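## Task

On top of the two-door cabinet beside arm1, build a stack of three items, each lying on one of its long sides and roughly centred over the item beneath it, none overhanging the cabinet top: the long cardboard box at the bottom, then the short square timber piece, then the small red wooden block on top. All other objects must finish resting directly on whatever furniture they sit on at the start. It fails if any object from a furniture top ends up on the floor without a hand holding it, or if any object enters or goes beneath a piece of furniture at any moment, held or not. The stack must stand by itself: release everything and move the arms away at the end.

## Robot and tools

Setup: three identical i2rt Big YAM arms named arm1, arm2 and arm3. Each has six revolute joints, a two-finger gripper and a wrist camera (arm1_cam_wrist, arm2_cam_wrist, arm3_cam_wrist). Two fixed room cameras, room_a and room_b, view the scene. Reach is roughly 1.0 m from the joint1 axis. Loose objects may occasionally get nudged by an outside disturbance.

Frame: one shared world frame, origin on the floor, +z up. The hand point is midway between the fingertips; its z axis runs along the fingers and the fingers close along its y axis. Hand poses are relative to each robot's true foot pose, which is never printed.

Joints (absolute targets, radians, except gripper in metres; done-tolerance in brackets):
- joint1_rad: -2.879 to 2.879 (0.045). Base yaw, positive is counter-clockwise seen from above; 0 extends the arm the way its foot faces.
- joint2_rad: 0 to 3.141 (0.14). Shoulder; 0 has the upper arm lying back roughly horizontal, increasing raises it up then forward.
- joint3_rad: 0 to 3.019 (0.09). Elbow; 0 is fully folded, increasing opens it.
- joint4_rad: -1.692 to 1.57 (0.055). Hand pitch; positive tilts fingers up.
- joint5_rad: -1.57 to 1.57 (0.03). Sideways hand swing; positive goes to the arm's right.
- joint6_rad: -2.094 to 2.094 (0.035). Hand roll; positive is clockwise viewed from behind the hand.
- gripper_m: 0 to 0.093 (0.003). Fingertip separation; grip force tops out near 50 to 62 N per pad, lower on some grippers.
With joint1 and joint6 at 0 and the hand level and forward, the wrist camera is above the hand looking at the fingertips.

Tool execute_actions: arguments "actions" (a list holding one action, or empty to just observe) and optional "cameras" (list of camera names, or "all"; omitted/null means all, [] means none). An action is an object keyed by arm name; each arm has a "joints" object mapping joint names to absolute targets (not offsets). Any subset of arms and joints may be given, e.g. {"arm1": {"joints": {"gripper_m": 0.05}}, "arm2": {"joints": {"joint1_rad": 0.3}}}. All named motions start at once and may finish at different times; an action lasts at most 15 s. Joints move at different speeds, so the hand can sweep a wide curve between postures. Omitted joints may still be driving toward an earlier target. Unknown keys or out-of-range numbers reject the whole call and nothing moves. The result gives each arm's state (joint_positions, joint_status, on_its_own) and images in the order listed on the "pictures" line.

Tool wait: "seconds" from 0 to 10; no new commands, the simulation continues, returns the same as an empty action.

Tool zoom_image: "camera" (a camera name) and "region" [x0, y0, x1, y1] in pixels of that camera's latest full image, origin top-left, at most 504 x 504. Gives a sharper crop.

Tool finished_scene: "scene" (1 or 2). Ends that scene for good once the last command has been held, reports success, and gives the next task. Replying without any tool call ends all remaining scenes.

Reading results: joint_status tells how each commanded joint finished. "off_target" means it stopped short and may still be pushing. After "contact_stop" or "time_out" the joint holds where it stopped, except a timed-out joint may keep or get a nearby target (within 0.375, 0.375, 0.113, 0.225, 0.075, 0.3 rad for joints 1 to 6) and keep pushing, listed in on_its_own, moving on its own if the path clears; send its current reported position to relieve it. "joint command not followed" (often with a "cause:" line) means a safety check blocked that arm's joint targets, typically self- or arm-arm clearance; the gripper part still runs, the blocked joints show "not_followed", and the arm may retry them on later actions. Empty calls never show this line. In on_its_own, "held at" is the held target, not the actual position. Targets very close to the current position may produce no motion. Joints carrying a load can sag.

Hazards: arms do not stop on contact and can push very hard. A hard squeeze between two robots ends the run as a failure, a hard collision may too, and nothing in the state reports robot-robot contact. The clearance check can be late and ignores fingers, gripper housings and wrist cameras. Object-to-robot contact is fine. Avoid dropping, slipping, slamming or shoving objects; never let an object touch the floor or go inside or under furniture. If a call reports a stop, later motion calls in that same reply are skipped.

Heat: holding loads and pushing warms motors, even while you deliberate. A MOTOR HOT line appears at 85 °C; at 100 °C an OVER-TEMPERATURE FAULT makes that arm and its gripper go limp and fall until cooled, and unreached keys then read "limit_stop_at_motor_heat" (resend the target). Some heat persists into the next scene.

Timing: the simulation runs while you think, the robots holding the last command; long replies mean more elapsed time. Shorter robot motion is better. Arms act independently and do not wait for each other.

Each tool is called after "Call:" as a command line: name --argument value for each argument, lists and objects as JSON in quotes; but a table of rows of numbers goes row by row, as --pt "numbers of a row", without its own name.

## Session

Call:
execute_actions --actions '[]'

Scene clock: 0.00 s.
arm1.joint_positions: joint1_rad=+0.022 joint2_rad=+0.590 joint3_rad=+1.614 joint4_rad=-1.380 joint5_rad=-0.082 joint6_rad=+0.454 gripper_m=+0.095
arm1.joint_status: not commanded
arm1.hand: x=+0.8445 y=+0.5339 z=+1.4011 quat_wxyz=(-0.202, +0.546, -0.612, -0.535) (m; scene frame)
arm2.joint_positions: joint1_rad=-0.439 joint2_rad=+0.574 joint3_rad=+1.340 joint4_rad=-1.534 joint5_rad=+0.131 joint6_rad=+0.554 gripper_m=+0.094
arm2.joint_status: not commanded
arm2.hand: x=+0.1057 y=+0.3277 z=+1.4186 quat_wxyz=(-0.274, +0.335, -0.856, -0.281) (m; scene frame)
arm3.joint_positions: joint1_rad=+0.887 joint2_rad=+0.341 joint3_rad=+1.528 joint4_rad=-1.389 joint5_rad=+0.190 joint6_rad=-0.796 gripper_m=+0.094
arm3.joint_status: not commanded
arm3.hand: x=-0.8843 y=-0.5530 z=+1.4822 quat_wxyz=(-0.543, +0.221, -0.741, +0.329) (m; scene frame)
pictures: arm1_cam_wrist, arm2_cam_wrist, arm3_cam_wrist, room_a, room_b
Images, in order (width x height): arm1_cam_wrist 616x616, arm2_cam_wrist 616x616, arm3_cam_wrist 616x616, room_a 896x504, room_b 896x504.

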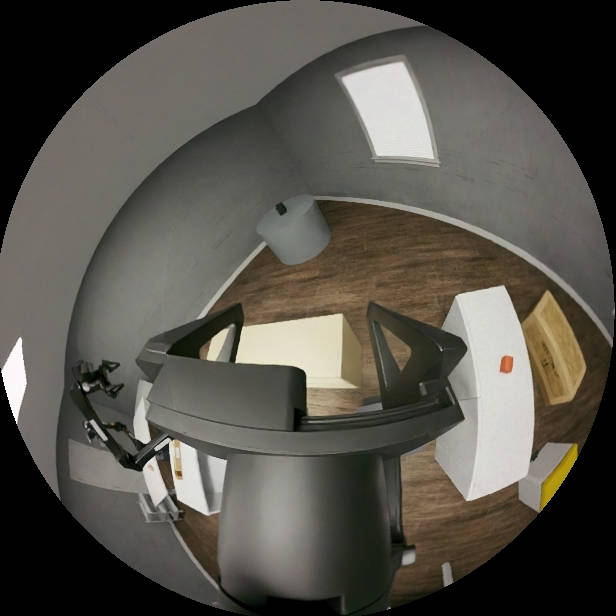

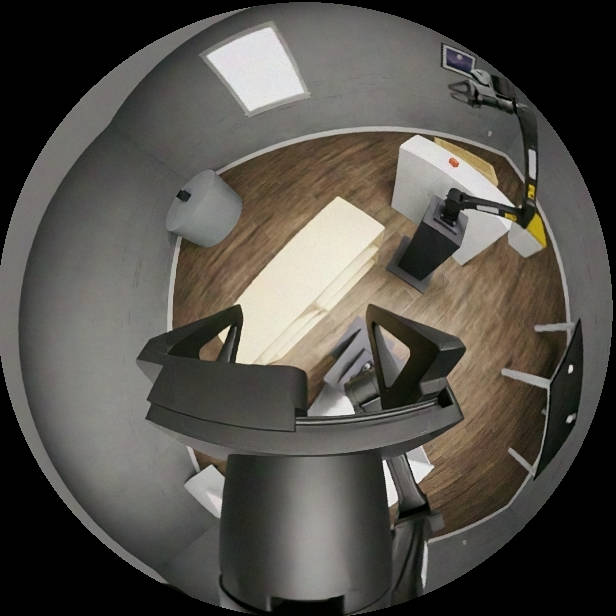

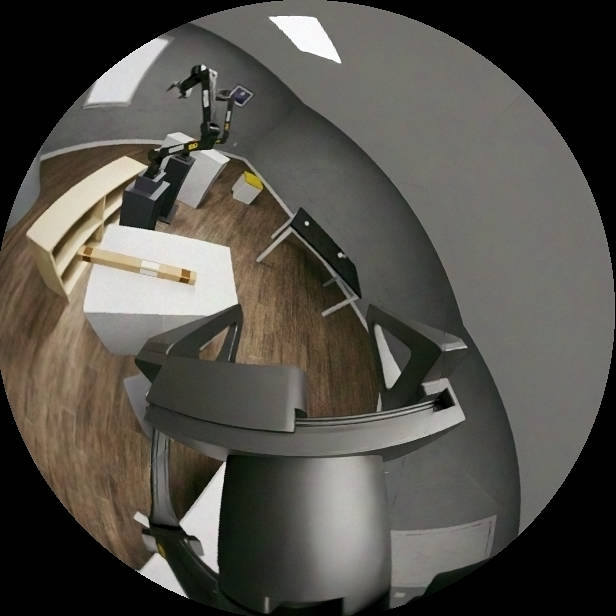

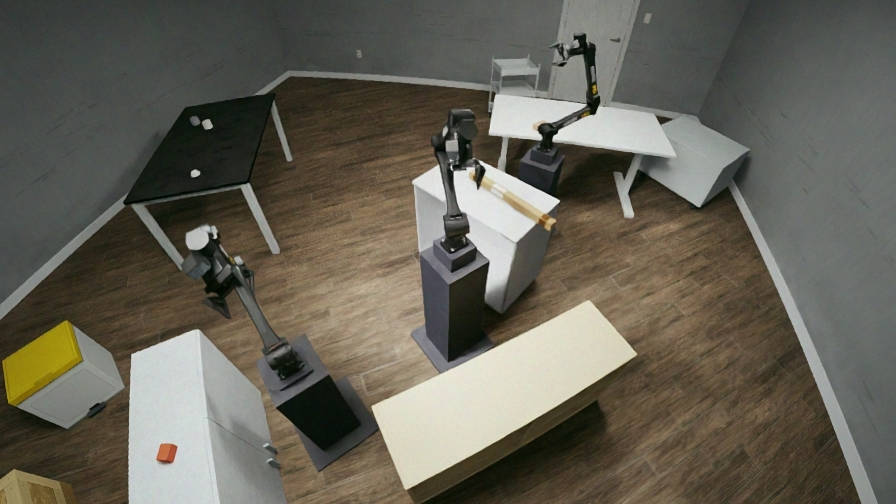

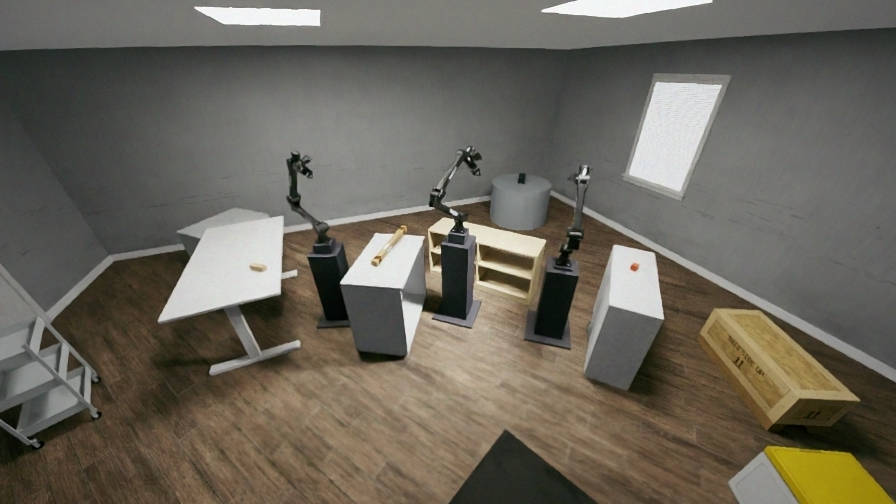

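Call:
zoom_image --camera "room_a" --region '[380, 60, 700, 300]'

Call:
zoom_image --camera "room_b" --region '[160, 130, 500, 380]'

Call:
zoom_image --camera "room_b" --region '[420, 130, 720, 400]'

Call:
zoom_image --camera "room_a" --region '[100, 200, 440, 504]'

Region (380, 60, 700, 300) of room_a's 896x504 image, scaled by 1.575, with more detail than that image has; it fills the top 378 rows of this view, and the rest is white.

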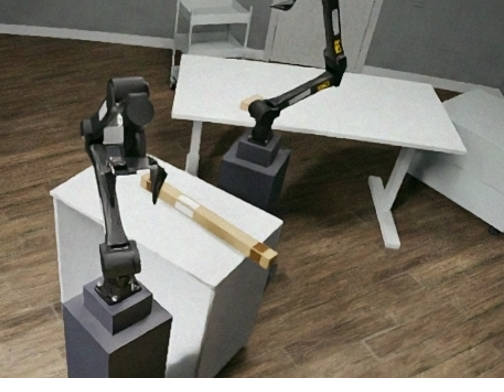

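Region (160, 130, 500, 380) of room_b's 896x504 image, scaled by 1.482, with more detail than that image has; it fills the top 371 rows of this view, and the rest is white.

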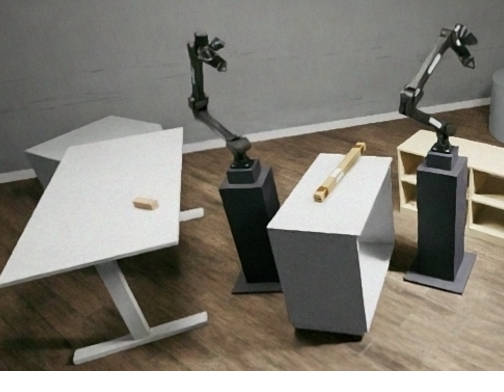

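Region (420, 130, 720, 400) of room_b's 896x504 image, scaled by 1.680, with more detail than that image has; it fills the top 454 rows of this view, and the rest is white.

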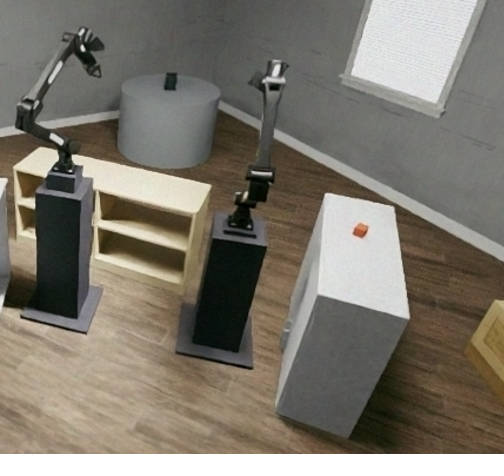

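Region (100, 200, 440, 504) of room_a's 896x504 image, scaled by 1.482, with more detail than that image has; it fills the top 451 rows of this view, and the rest is white.

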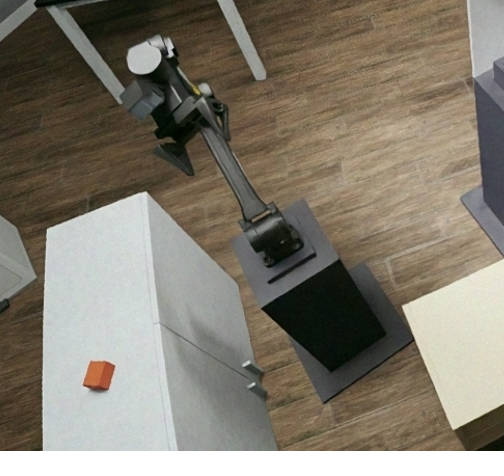

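Call:
execute_actions --actions '[{"arm1":{"joints":{"joint5_rad":0,"joint6_rad":0,"joint2_rad":1.0}},"arm2":{"joints":{"joint5_rad":0,"joint6_rad":0,"joint2_rad":1.0}},"arm3":{"joints":{"joint5_rad":0,"joint6_rad":0,"joint2_rad":1.0}}}]' --cameras '[]'

Call:
execute_actions --actions '[{"arm1":{"joints":{"joint1_rad":-1.6}},"arm2":{"joints":{"joint1_rad":1.3}},"arm3":{"joints":{"joint1_rad":-1.5}}}]'

Scene clock: 54.00 s.
arm1.joint_positions: joint1_rad=+0.022 joint2_rad=+0.992 joint3_rad=+1.615 joint4_rad=-1.380 joint5_rad=-0.004 joint6_rad=+0.016 gripper_m=+0.095
arm1.joint_status: all done
arm1.hand: x=+0.8056 y=+0.7172 z=+1.3016 quat_wxyz=(-0.235, +0.730, -0.557, -0.319) (m; scene frame)
arm2.joint_positions: joint1_rad=-0.439 joint2_rad=+1.008 joint3_rad=+1.340 joint4_rad=-1.534 joint5_rad=+0.004 joint6_rad=+0.012 gripper_m=+0.094
arm2.joint_status: all done
arm2.hand: x=+0.1135 y=+0.4640 z=+1.3122 quat_wxyz=(-0.142, +0.611, -0.770, -0.113) (m; scene frame)
arm3.joint_positions: joint1_rad=+0.887 joint2_rad=+1.005 joint3_rad=+1.517 joint4_rad=-1.389 joint5_rad=+0.002 joint6_rad=-0.016 gripper_m=+0.094
arm3.joint_status: all done
arm3.hand: x=-0.5848 y=-0.5394 z=+1.3415 quat_wxyz=(-0.341, -0.022, -0.940, +0.014) (m; scene frame)
pictures: none
No camera images: the call's "cameras" was empty. Leave "cameras" out to get every camera's image.

Scene clock: 56.17 s.
arm1.joint_positions: joint1_rad=-1.593 joint2_rad=+1.005 joint3_rad=+1.615 joint4_rad=-1.380 joint5_rad=-0.002 joint6_rad=+0.014 gripper_m=+0.095
arm1.joint_status: all done
arm1.hand: x=+1.2618 y=+0.4568 z=+1.2974 quat_wxyz=(-0.387, +0.102, -0.915, -0.050) (m; scene frame)
arm2.joint_positions: joint1_rad=+1.292 joint2_rad=+1.008 joint3_rad=+1.340 joint4_rad=-1.534 joint5_rad=+0.001 joint6_rad=+0.010 gripper_m=+0.094
arm2.joint_status: all done
arm2.hand: x=-0.2843 y=+0.1645 z=+1.3130 quat_wxyz=(-0.003, +0.983, -0.034, -0.183) (m; scene frame)
arm3.joint_positions: joint1_rad=-1.496 joint2_rad=+1.005 joint3_rad=+1.517 joint4_rad=-1.389 joint5_rad=+0.001 joint6_rad=-0.014 gripper_m=+0.094
arm3.joint_status: all done
arm3.hand: x=-1.2316 y=-0.7506 z=+1.3398 quat_wxyz=(-0.114, -0.882, -0.327, +0.320) (m; scene frame)
pictures: arm1_cam_wrist, arm2_cam_wrist, arm3_cam_wrist, room_a, room_b
Images, in order (width x height): arm1_cam_wrist 616x616, arm2_cam_wrist 616x616, arm3_cam_wrist 616x616, room_a 896x504, room_b 896x504.

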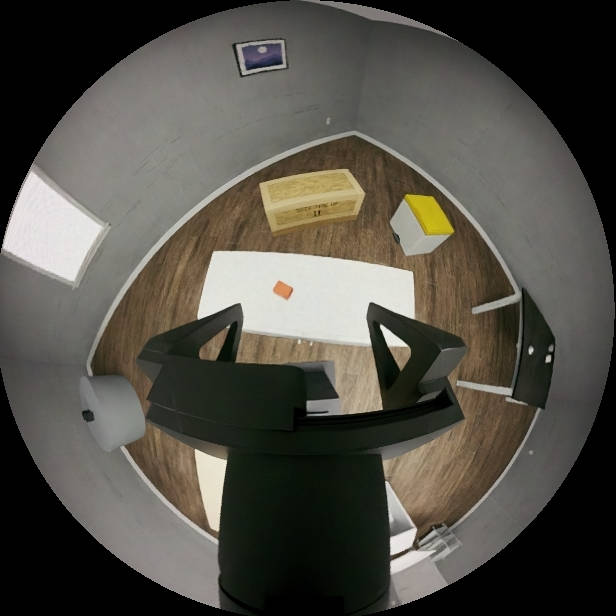

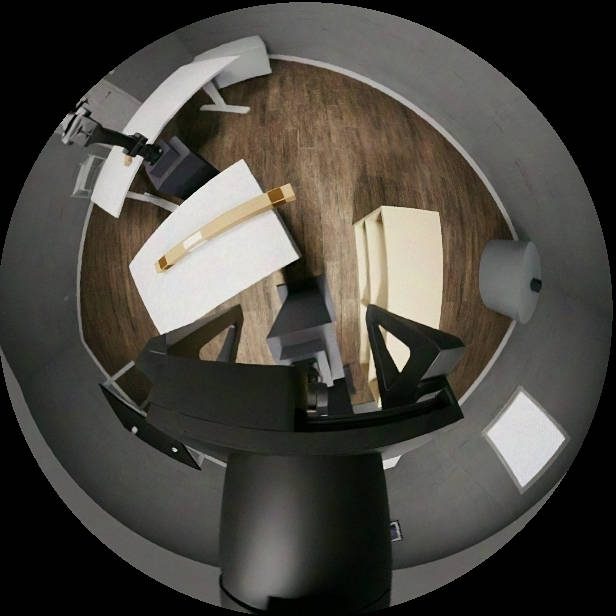

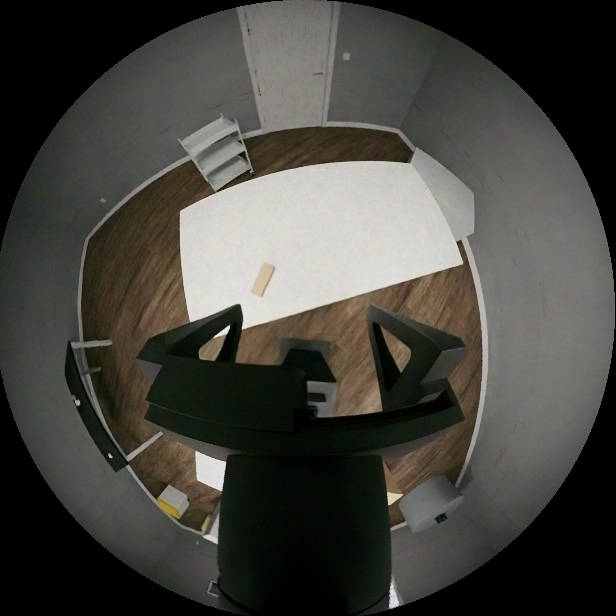

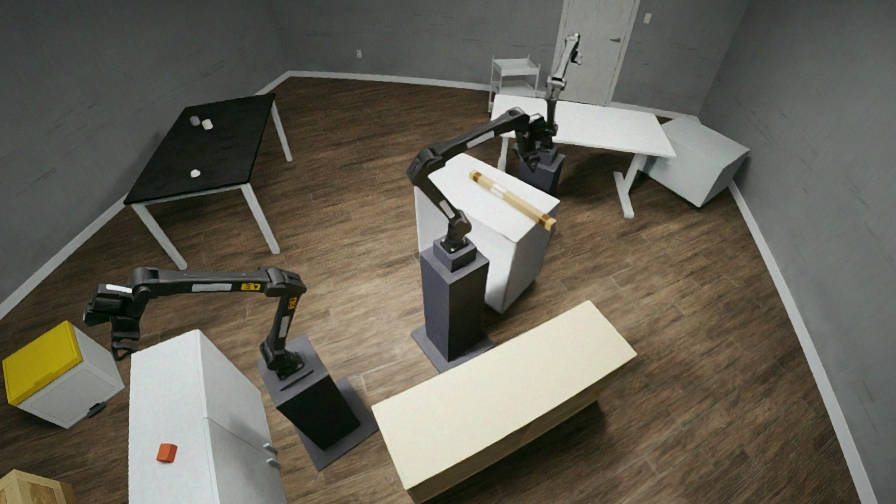

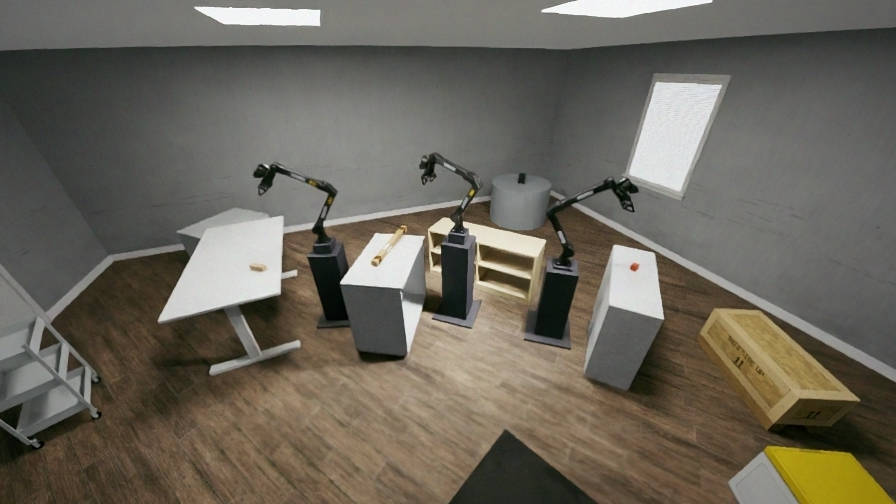

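Call:
execute_actions --actions '[{"arm1":{"joints":{"joint4_rad":-0.8}},"arm2":{"joints":{"joint3_rad":1.8,"joint1_rad":1.9}},"arm3":{"joints":{"joint2_rad":1.45,"joint1_rad":-1.3}}}]' --cameras '[]'

Scene clock: 92.23 s.
arm1.joint_positions: joint1_rad=-1.593 joint2_rad=+1.005 joint3_rad=+1.615 joint4_rad=-0.821 joint5_rad=-0.002 joint6_rad=+0.014 gripper_m=+0.095
arm1.joint_status: all done
arm1.hand: x=+1.3238 y=+0.4716 z=+1.4172 quat_wxyz=(-0.624, +0.086, -0.772, -0.080) (m; scene frame)
arm2.joint_positions: joint1_rad=+1.889 joint2_rad=+0.993 joint3_rad=+1.766 joint4_rad=-1.534 joint5_rad=+0.001 joint6_rad=+0.010 gripper_m=+0.094
arm2.joint_status: all done
arm2.hand: x=-0.2358 y=-0.0200 z=+1.5136 quat_wxyz=(+0.108, +0.887, +0.240, -0.380) (m; scene frame)
arm3.joint_positions: joint1_rad=-1.299 joint2_rad=+1.462 joint3_rad=+1.521 joint4_rad=-1.389 joint5_rad=+0.000 joint6_rad=-0.014 gripper_m=+0.094
arm3.joint_status: all done
arm3.hand: x=-1.2558 y=-0.8964 z=+1.1525 quat_wxyz=(-0.052, -0.892, -0.435, +0.107) (m; scene frame)
pictures: none
No camera images: the call's "cameras" was empty. Leave "cameras" out to get every camera's image.

Call:
execute_actions --actions '[]'

Scene clock: 143.17 s.
arm1.joint_positions: joint1_rad=-1.593 joint2_rad=+1.005 joint3_rad=+1.615 joint4_rad=-0.821 joint5_rad=-0.002 joint6_rad=+0.014 gripper_m=+0.095
arm1.joint_status: all done
arm1.hand: x=+1.3238 y=+0.4716 z=+1.4172 quat_wxyz=(-0.624, +0.086, -0.772, -0.080) (m; scene frame)
arm2.joint_positions: joint1_rad=+1.889 joint2_rad=+0.993 joint3_rad=+1.766 joint4_rad=-1.534 joint5_rad=+0.001 joint6_rad=+0.010 gripper_m=+0.094
arm2.joint_status: all done
arm2.hand: x=-0.2358 y=-0.0200 z=+1.5136 quat_wxyz=(+0.108, +0.887, +0.240, -0.380) (m; scene frame)
arm3.joint_positions: joint1_rad=-1.299 joint2_rad=+1.462 joint3_rad=+1.521 joint4_rad=-1.389 joint5_rad=+0.000 joint6_rad=-0.014 gripper_m=+0.094
arm3.joint_status: all done
arm3.hand: x=-1.2558 y=-0.8964 z=+1.1525 quat_wxyz=(-0.052, -0.892, -0.435, +0.107) (m; scene frame)
pictures: arm1_cam_wrist, arm2_cam_wrist, arm3_cam_wrist, room_a, room_b
Images, in order (width x height): arm1_cam_wrist 616x616, arm2_cam_wrist 616x616, arm3_cam_wrist 616x616, room_a 896x504, room_b 896x504.

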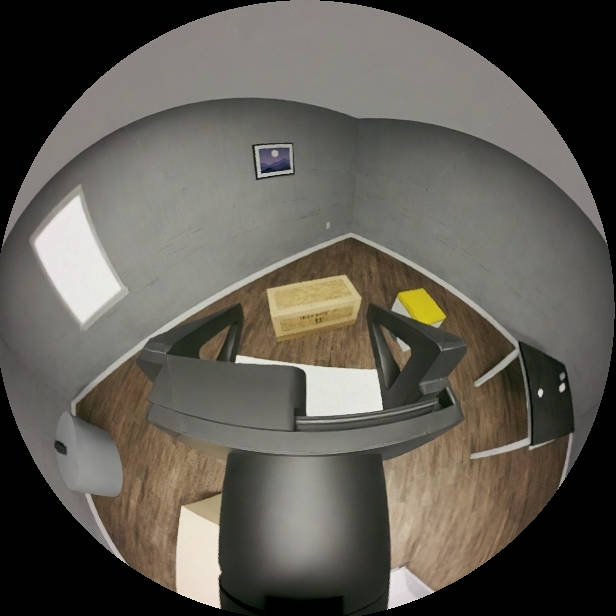

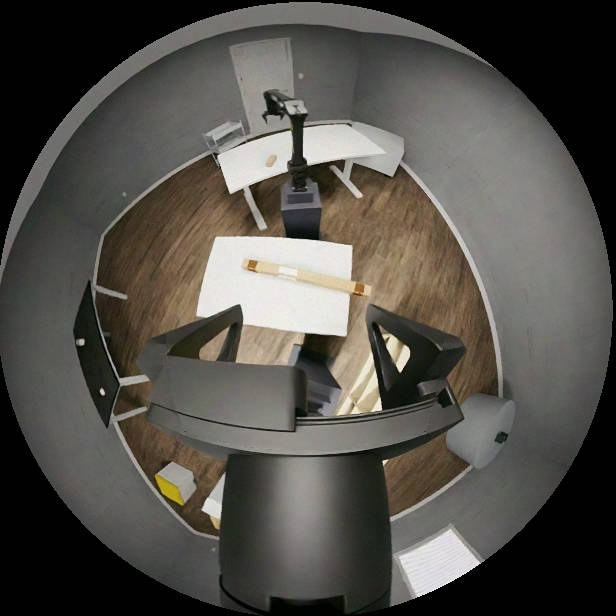

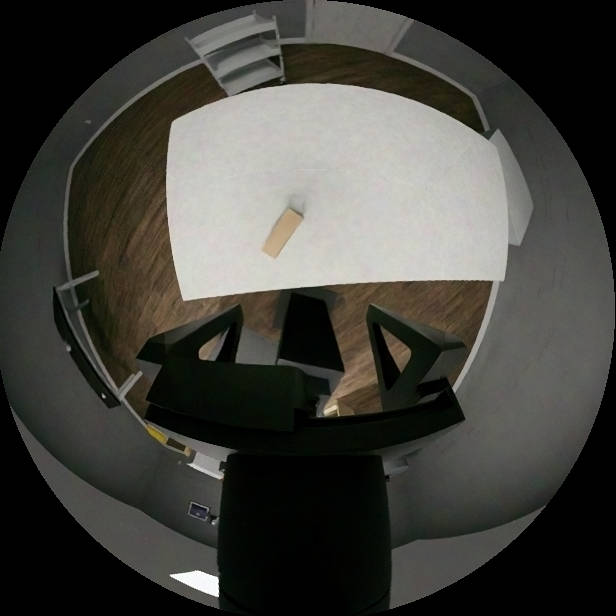

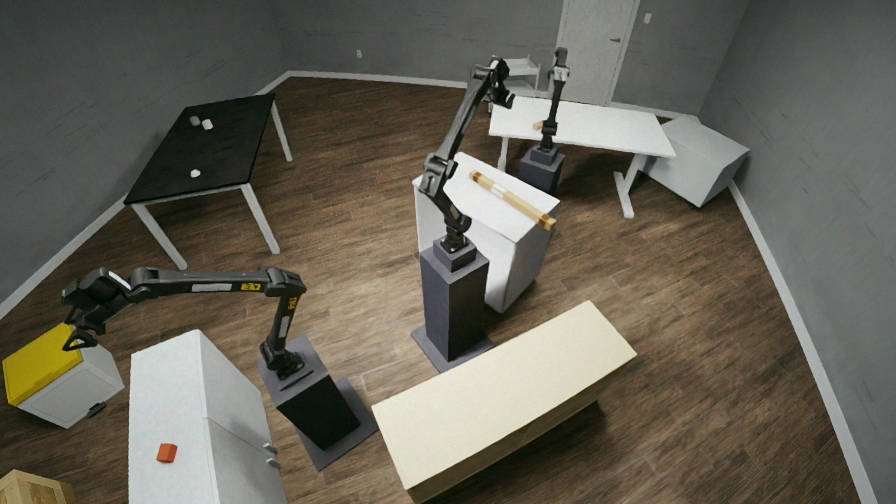

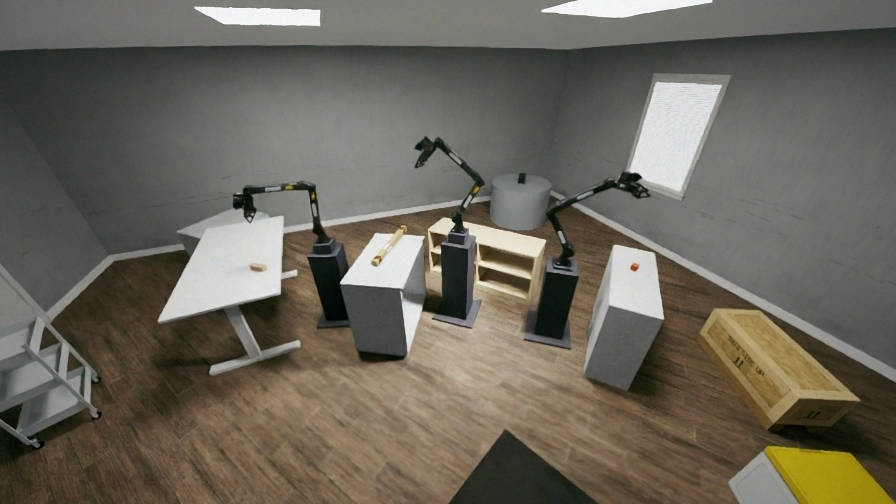

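Call:
zoom_image --camera "arm2_cam_wrist" --region '[190, 80, 400, 350]'

Call:
zoom_image --camera "arm3_cam_wrist" --region '[220, 170, 380, 330]'

Region (190, 80, 400, 350) of arm2_cam_wrist's 616x616 image, scaled by 1.867, with more detail than that image has.

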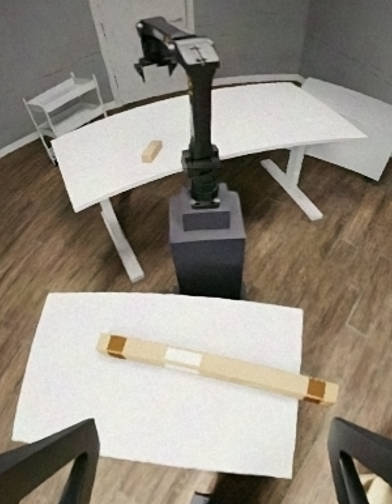

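Region (220, 170, 380, 330) of arm3_cam_wrist's 616x616 image, scaled by 3.150, with more detail than that image has.

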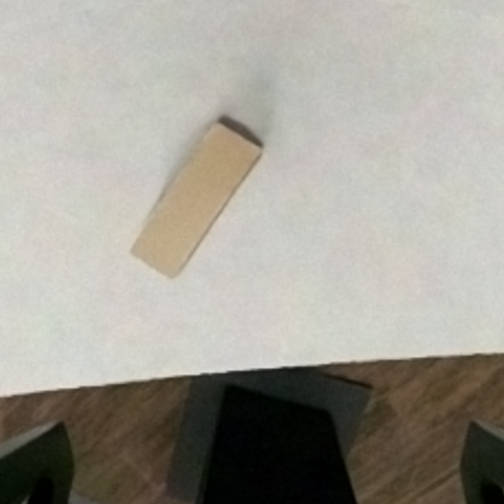

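Call:
execute_actions --actions '[{"arm1":{"joints":{"joint1_rad":-1.5,"joint2_rad":1.45,"joint3_rad":1.65,"joint4_rad":-1.55}},"arm2":{"joints":{"joint1_rad":1.912,"joint2_rad":1.82,"joint3_rad":1.51,"joint4_rad":-1.26,"joint6_rad":1.807}},"arm3":{"joints":{"joint1_rad":-1.152,"joint2_rad":1.895,"joint3_rad":1.355,"joint4_rad":-1.03,"joint6_rad":0.73}}}]'

Scene clock: 265.43 s.
arm1.joint_positions: joint1_rad=-1.504 joint2_rad=+1.447 joint3_rad=+1.629 joint4_rad=-1.542 joint5_rad=-0.002 joint6_rad=+0.014 gripper_m=+0.095
arm1.joint_status: all done
arm1.hand: x=+1.3513 y=+0.5215 z=+1.1070 quat_wxyz=(-0.105, +0.154, -0.982, -0.019) (m; scene frame)
arm2.joint_positions: joint1_rad=+1.897 joint2_rad=+1.833 joint3_rad=+1.488 joint4_rad=-1.263 joint5_rad=+0.001 joint6_rad=+1.795 gripper_m=+0.094
arm2.joint_status: all done
arm2.hand: x=-0.4156 y=-0.1344 z=+1.0357 quat_wxyz=(-0.016, +0.812, -0.584, +0.008) (m; scene frame)
arm3.joint_positions: joint1_rad=-1.144 joint2_rad=+1.911 joint3_rad=+1.333 joint4_rad=-1.049 joint5_rad=+0.000 joint6_rad=+0.715 gripper_m=+0.094
arm3.joint_status: all done
arm3.hand: x=-1.2080 y=-0.9652 z=+0.8657 quat_wxyz=(+0.021, -0.986, -0.166, -0.019) (m; scene frame)
pictures: arm1_cam_wrist, arm2_cam_wrist, arm3_cam_wrist, room_a, room_b
Images, in order (width x height): arm1_cam_wrist 616x616, arm2_cam_wrist 616x616, arm3_cam_wrist 616x616, room_a 896x504, room_b 896x504.

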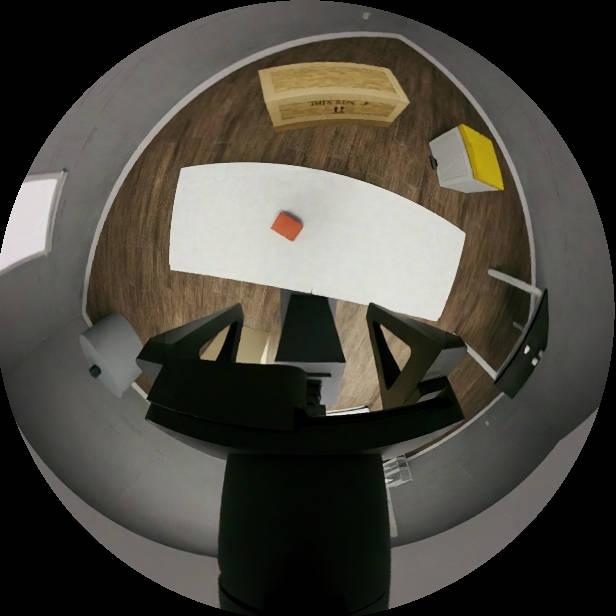

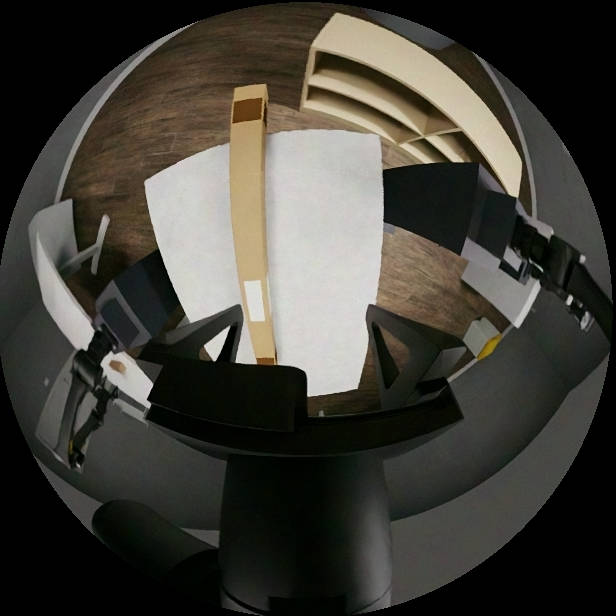

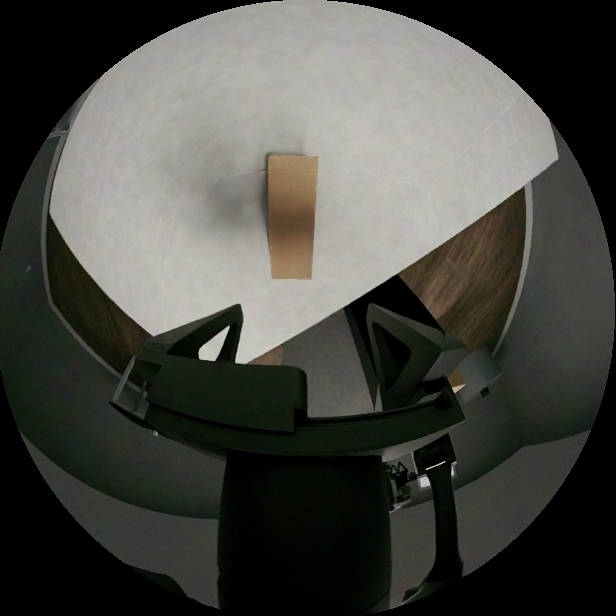

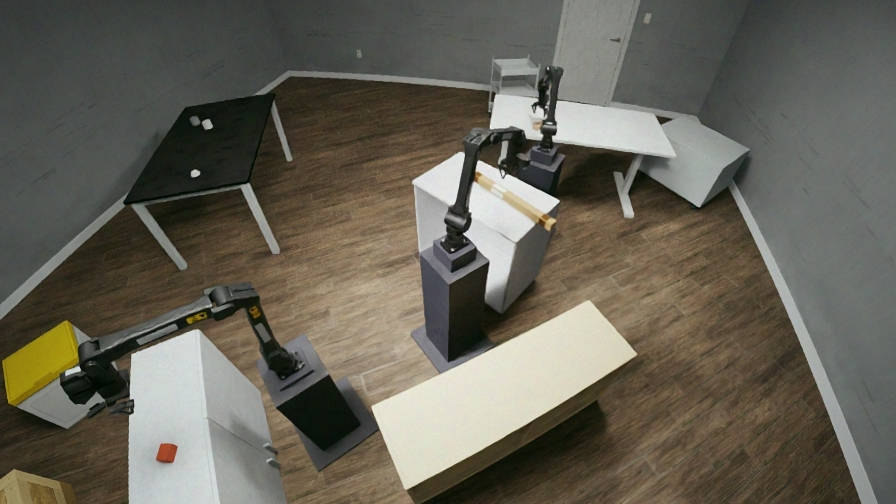

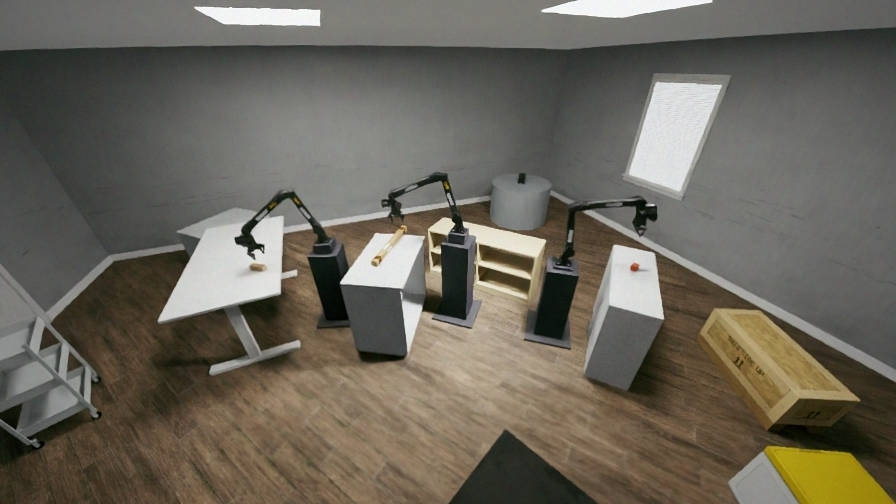

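Call:
zoom_image --camera "arm1_cam_wrist" --region '[250, 190, 330, 270]'

Region (250, 190, 330, 270) of arm1_cam_wrist's 616x616 image, scaled by 6.300, with more detail than that image has.

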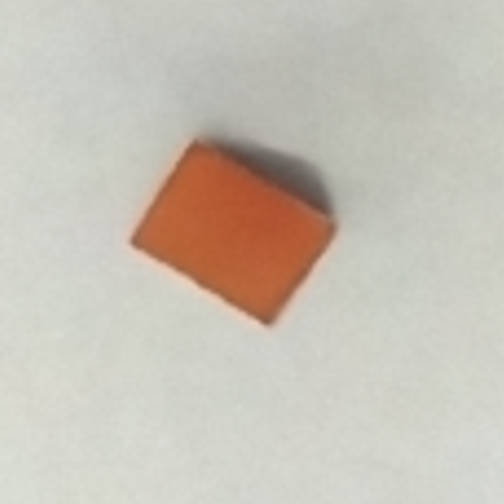

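Call:
execute_actions --actions '[{"arm1":{"joints":{"joint1_rad":-1.422,"joint2_rad":1.735,"joint3_rad":1.605,"joint4_rad":-1.40,"joint6_rad":-0.965}},"arm2":{"joints":{"joint2_rad":2.08,"joint3_rad":1.72,"joint4_rad":-1.147,"joint6_rad":1.85}},"arm3":{"joints":{"joint1_rad":-1.186,"joint2_rad":2.04,"joint3_rad":1.415,"joint4_rad":-0.88,"joint6_rad":0.69}}}]'

Scene clock: 376.77 s.
arm1.joint_positions: joint1_rad=-1.420 joint2_rad=+1.749 joint3_rad=+1.593 joint4_rad=-1.408 joint5_rad=-0.002 joint6_rad=-0.949 gripper_m=+0.095
arm1.joint_status: all done
arm1.hand: x=+1.3971 y=+0.5847 z=+0.9496 quat_wxyz=(-0.005, +0.628, -0.778, +0.000) (m; scene frame)
arm2.joint_positions: joint1_rad=+1.897 joint2_rad=+2.091 joint3_rad=+1.684 joint4_rad=-1.149 joint5_rad=+0.001 joint6_rad=+1.839 gripper_m=+0.094
arm2.joint_status: all done
arm2.hand: x=-0.4906 y=-0.1804 z=+0.9607 quat_wxyz=(+0.008, +0.799, -0.601, -0.002) (m; scene frame)
arm3.joint_positions: joint1_rad=-1.186 joint2_rad=+2.029 joint3_rad=+1.398 joint4_rad=-0.899 joint5_rad=+0.000 joint6_rad=+0.705 gripper_m=+0.094
arm3.joint_status: all done
arm3.hand: x=-1.2528 y=-0.9963 z=+0.8235 quat_wxyz=(-0.015, -0.988, -0.150, +0.012) (m; scene frame)
pictures: arm1_cam_wrist, arm2_cam_wrist, arm3_cam_wrist, room_a, room_b
Images, in order (width x height): arm1_cam_wrist 616x616, arm2_cam_wrist 616x616, arm3_cam_wrist 616x616, room_a 896x504, room_b 896x504.

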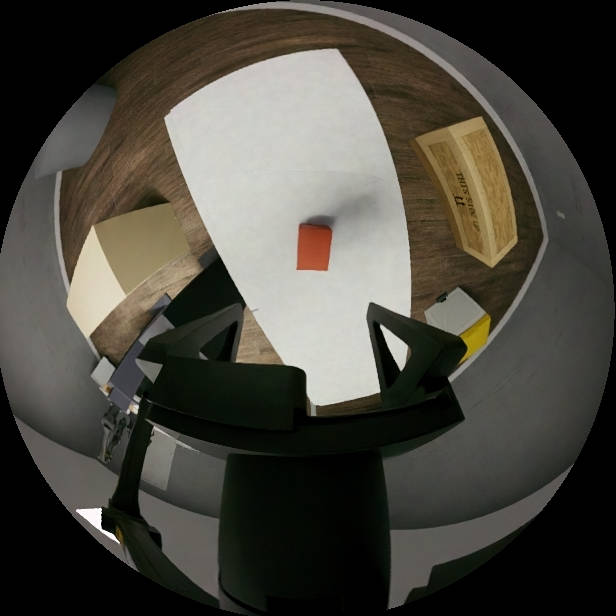

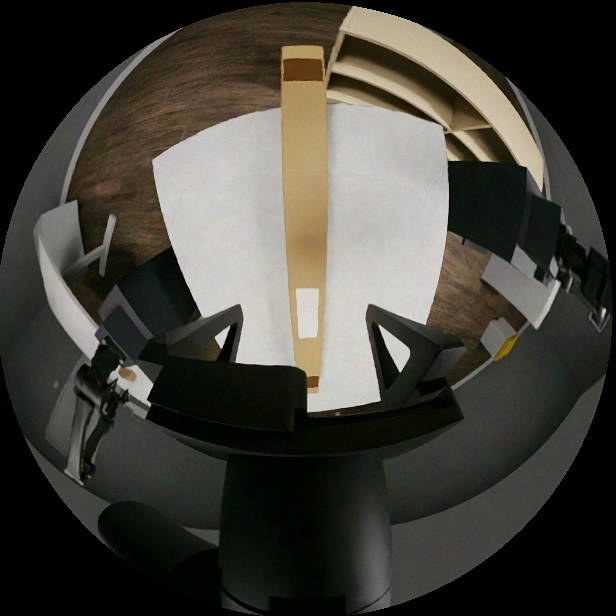

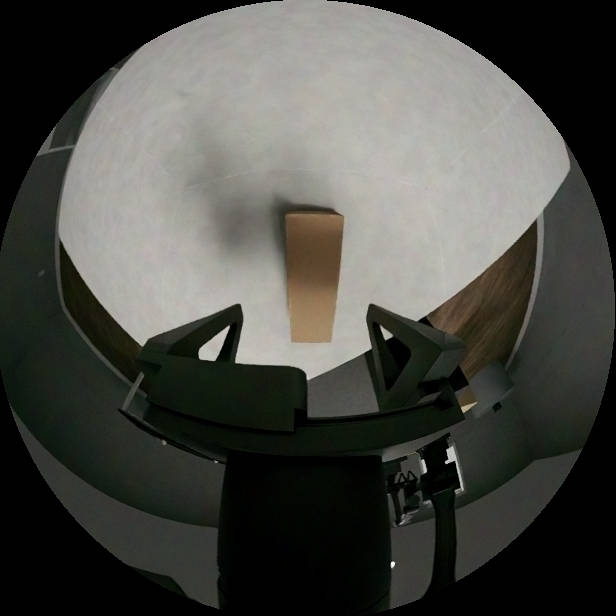

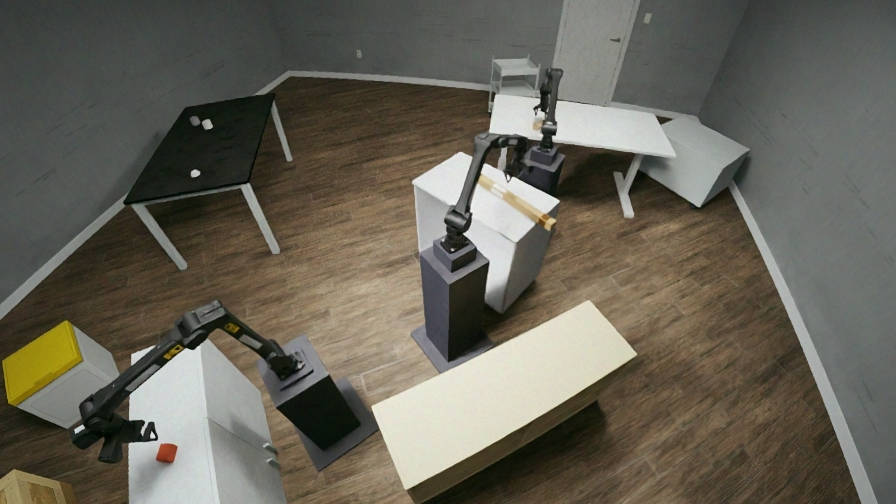

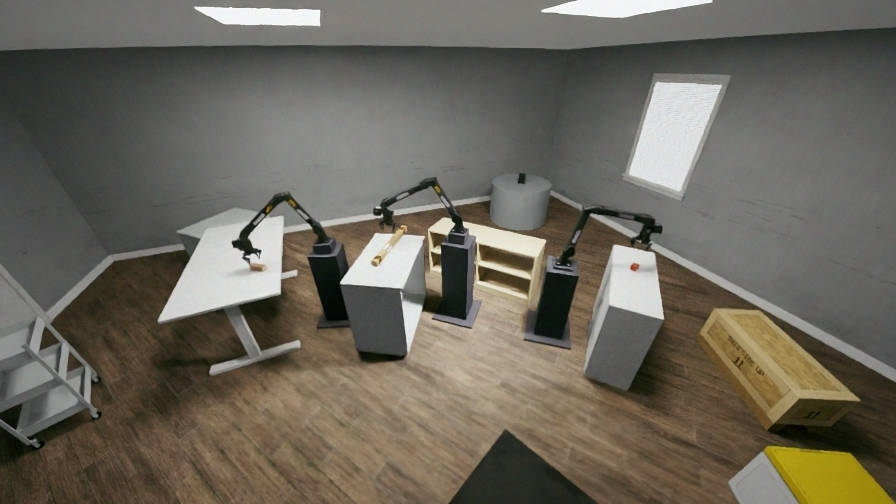

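Call:
zoom_image --camera "room_a" --region '[440, 90, 600, 250]'

Call:
zoom_image --camera "room_b" --region '[220, 170, 460, 300]'

Region (440, 90, 600, 250) of room_a's 896x504 image, scaled by 3.150, with more detail than that image has.

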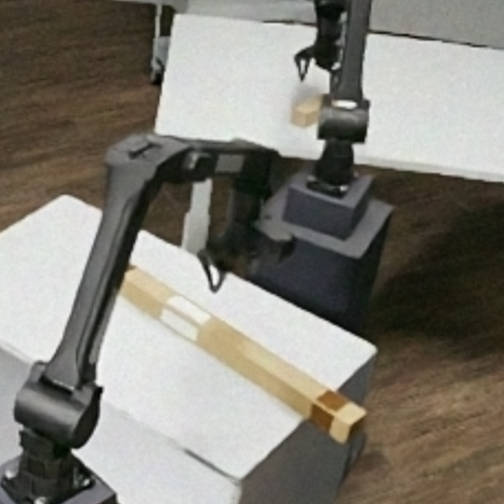

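Region (220, 170, 460, 300) of room_b's 896x504 image, scaled by 2.100, with more detail than that image has; it fills the top 273 rows of this view, and the rest is white.

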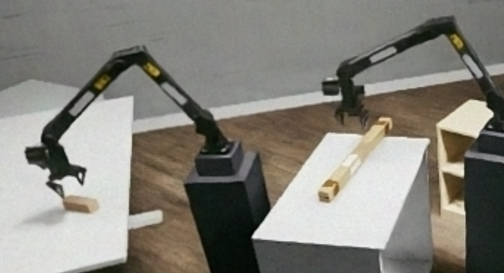

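Call:
execute_actions --actions '[{"arm1":{"joints":{"joint1_rad":-1.403,"joint2_rad":1.85,"joint3_rad":1.522,"joint4_rad":-1.21,"joint6_rad":-0.885}},"arm2":{"joints":{"joint2_rad":2.195,"joint3_rad":1.655,"joint4_rad":-1.0}},"arm3":{"joints":{"joint2_rad":2.112,"joint3_rad":1.40,"joint4_rad":-0.83}}}]'

Scene clock: 431.53 s.
arm1.joint_positions: joint1_rad=-1.414 joint2_rad=+1.872 joint3_rad=+1.519 joint4_rad=-1.221 joint5_rad=-0.002 joint6_rad=-0.901 gripper_m=+0.095
arm1.joint_status: all done
arm1.hand: x=+1.4161 y=+0.5965 z=+0.8580 quat_wxyz=(+0.000, +0.612, -0.791, -0.001) (m; scene frame)
arm2.joint_positions: joint1_rad=+1.897 joint2_rad=+2.200 joint3_rad=+1.645 joint4_rad=-1.007 joint5_rad=+0.001 joint6_rad=+1.839 gripper_m=+0.094
arm2.joint_status: all done
arm2.hand: x=-0.4929 y=-0.1820 z=+0.8815 quat_wxyz=(+0.005, +0.799, -0.601, -0.001) (m; scene frame)
arm3.joint_positions: joint1_rad=-1.186 joint2_rad=+2.095 joint3_rad=+1.395 joint4_rad=-0.849 joint5_rad=+0.000 joint6_rad=+0.705 gripper_m=+0.094
arm3.joint_status: all done
arm3.hand: x=-1.2523 y=-0.9957 z=+0.7871 quat_wxyz=(-0.009, -0.989, -0.150, +0.006) (m; scene frame)
pictures: arm1_cam_wrist, arm2_cam_wrist, arm3_cam_wrist, room_a, room_b
Images, in order (width x height): arm1_cam_wrist 616x616, arm2_cam_wrist 616x616, arm3_cam_wrist 616x616, room_a 896x504, room_b 896x504.

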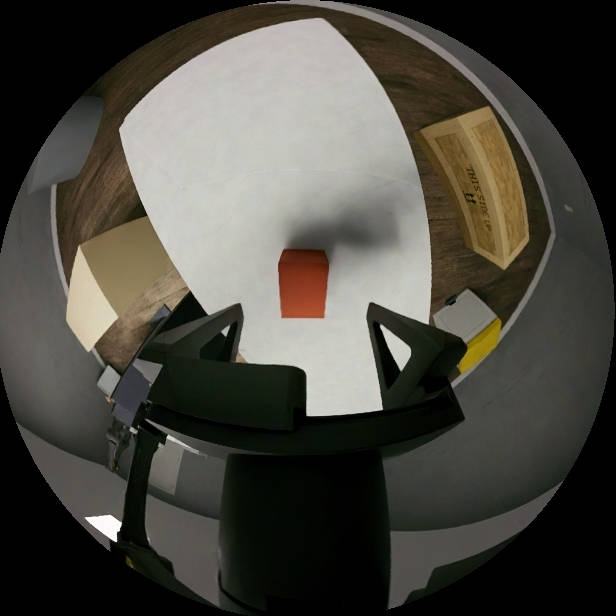

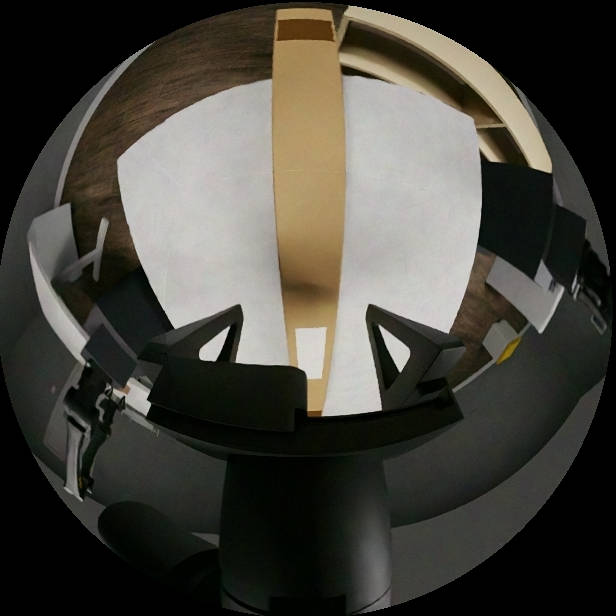

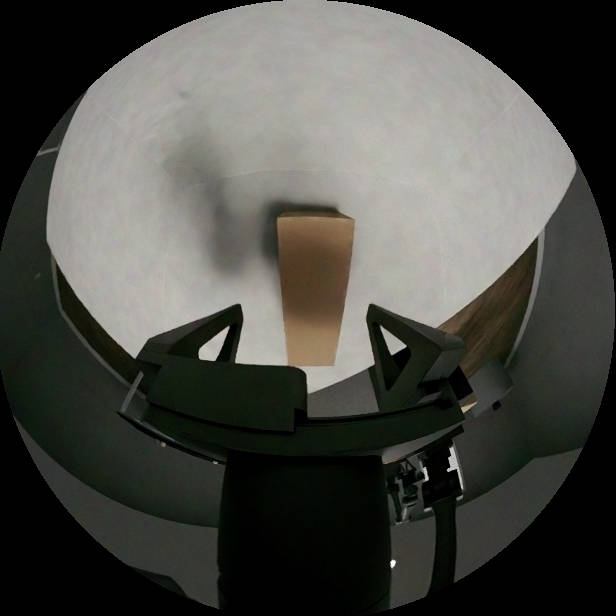

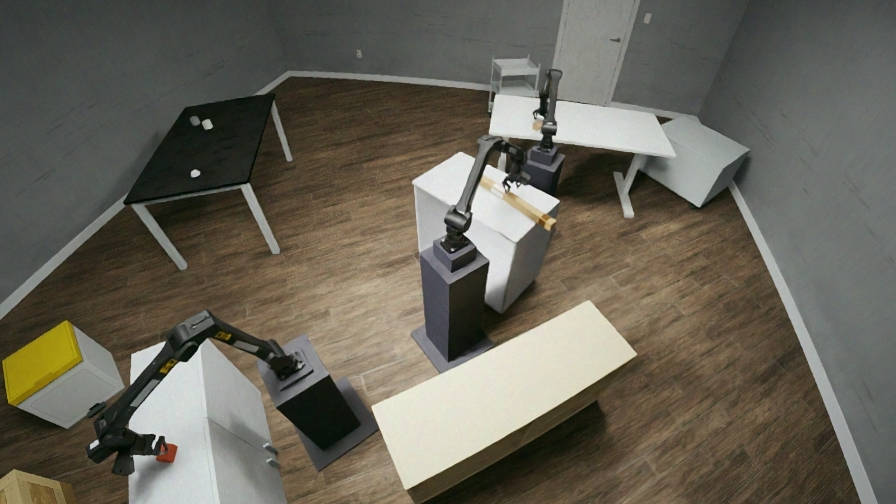

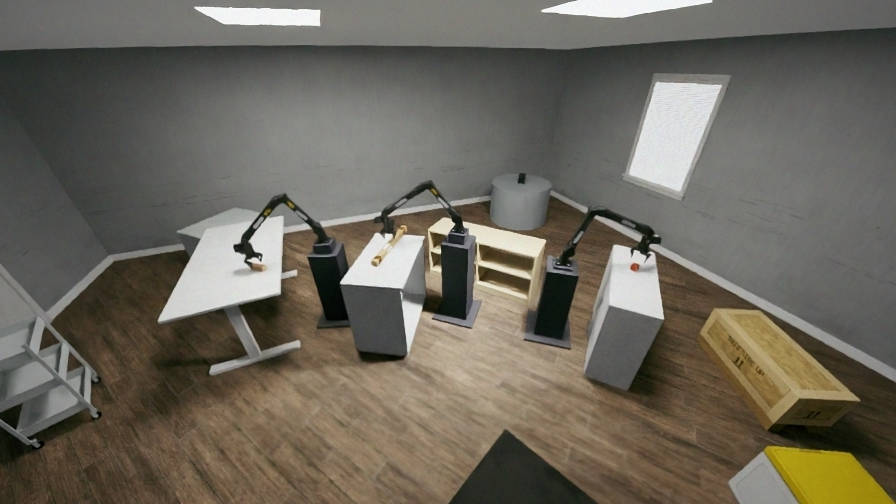

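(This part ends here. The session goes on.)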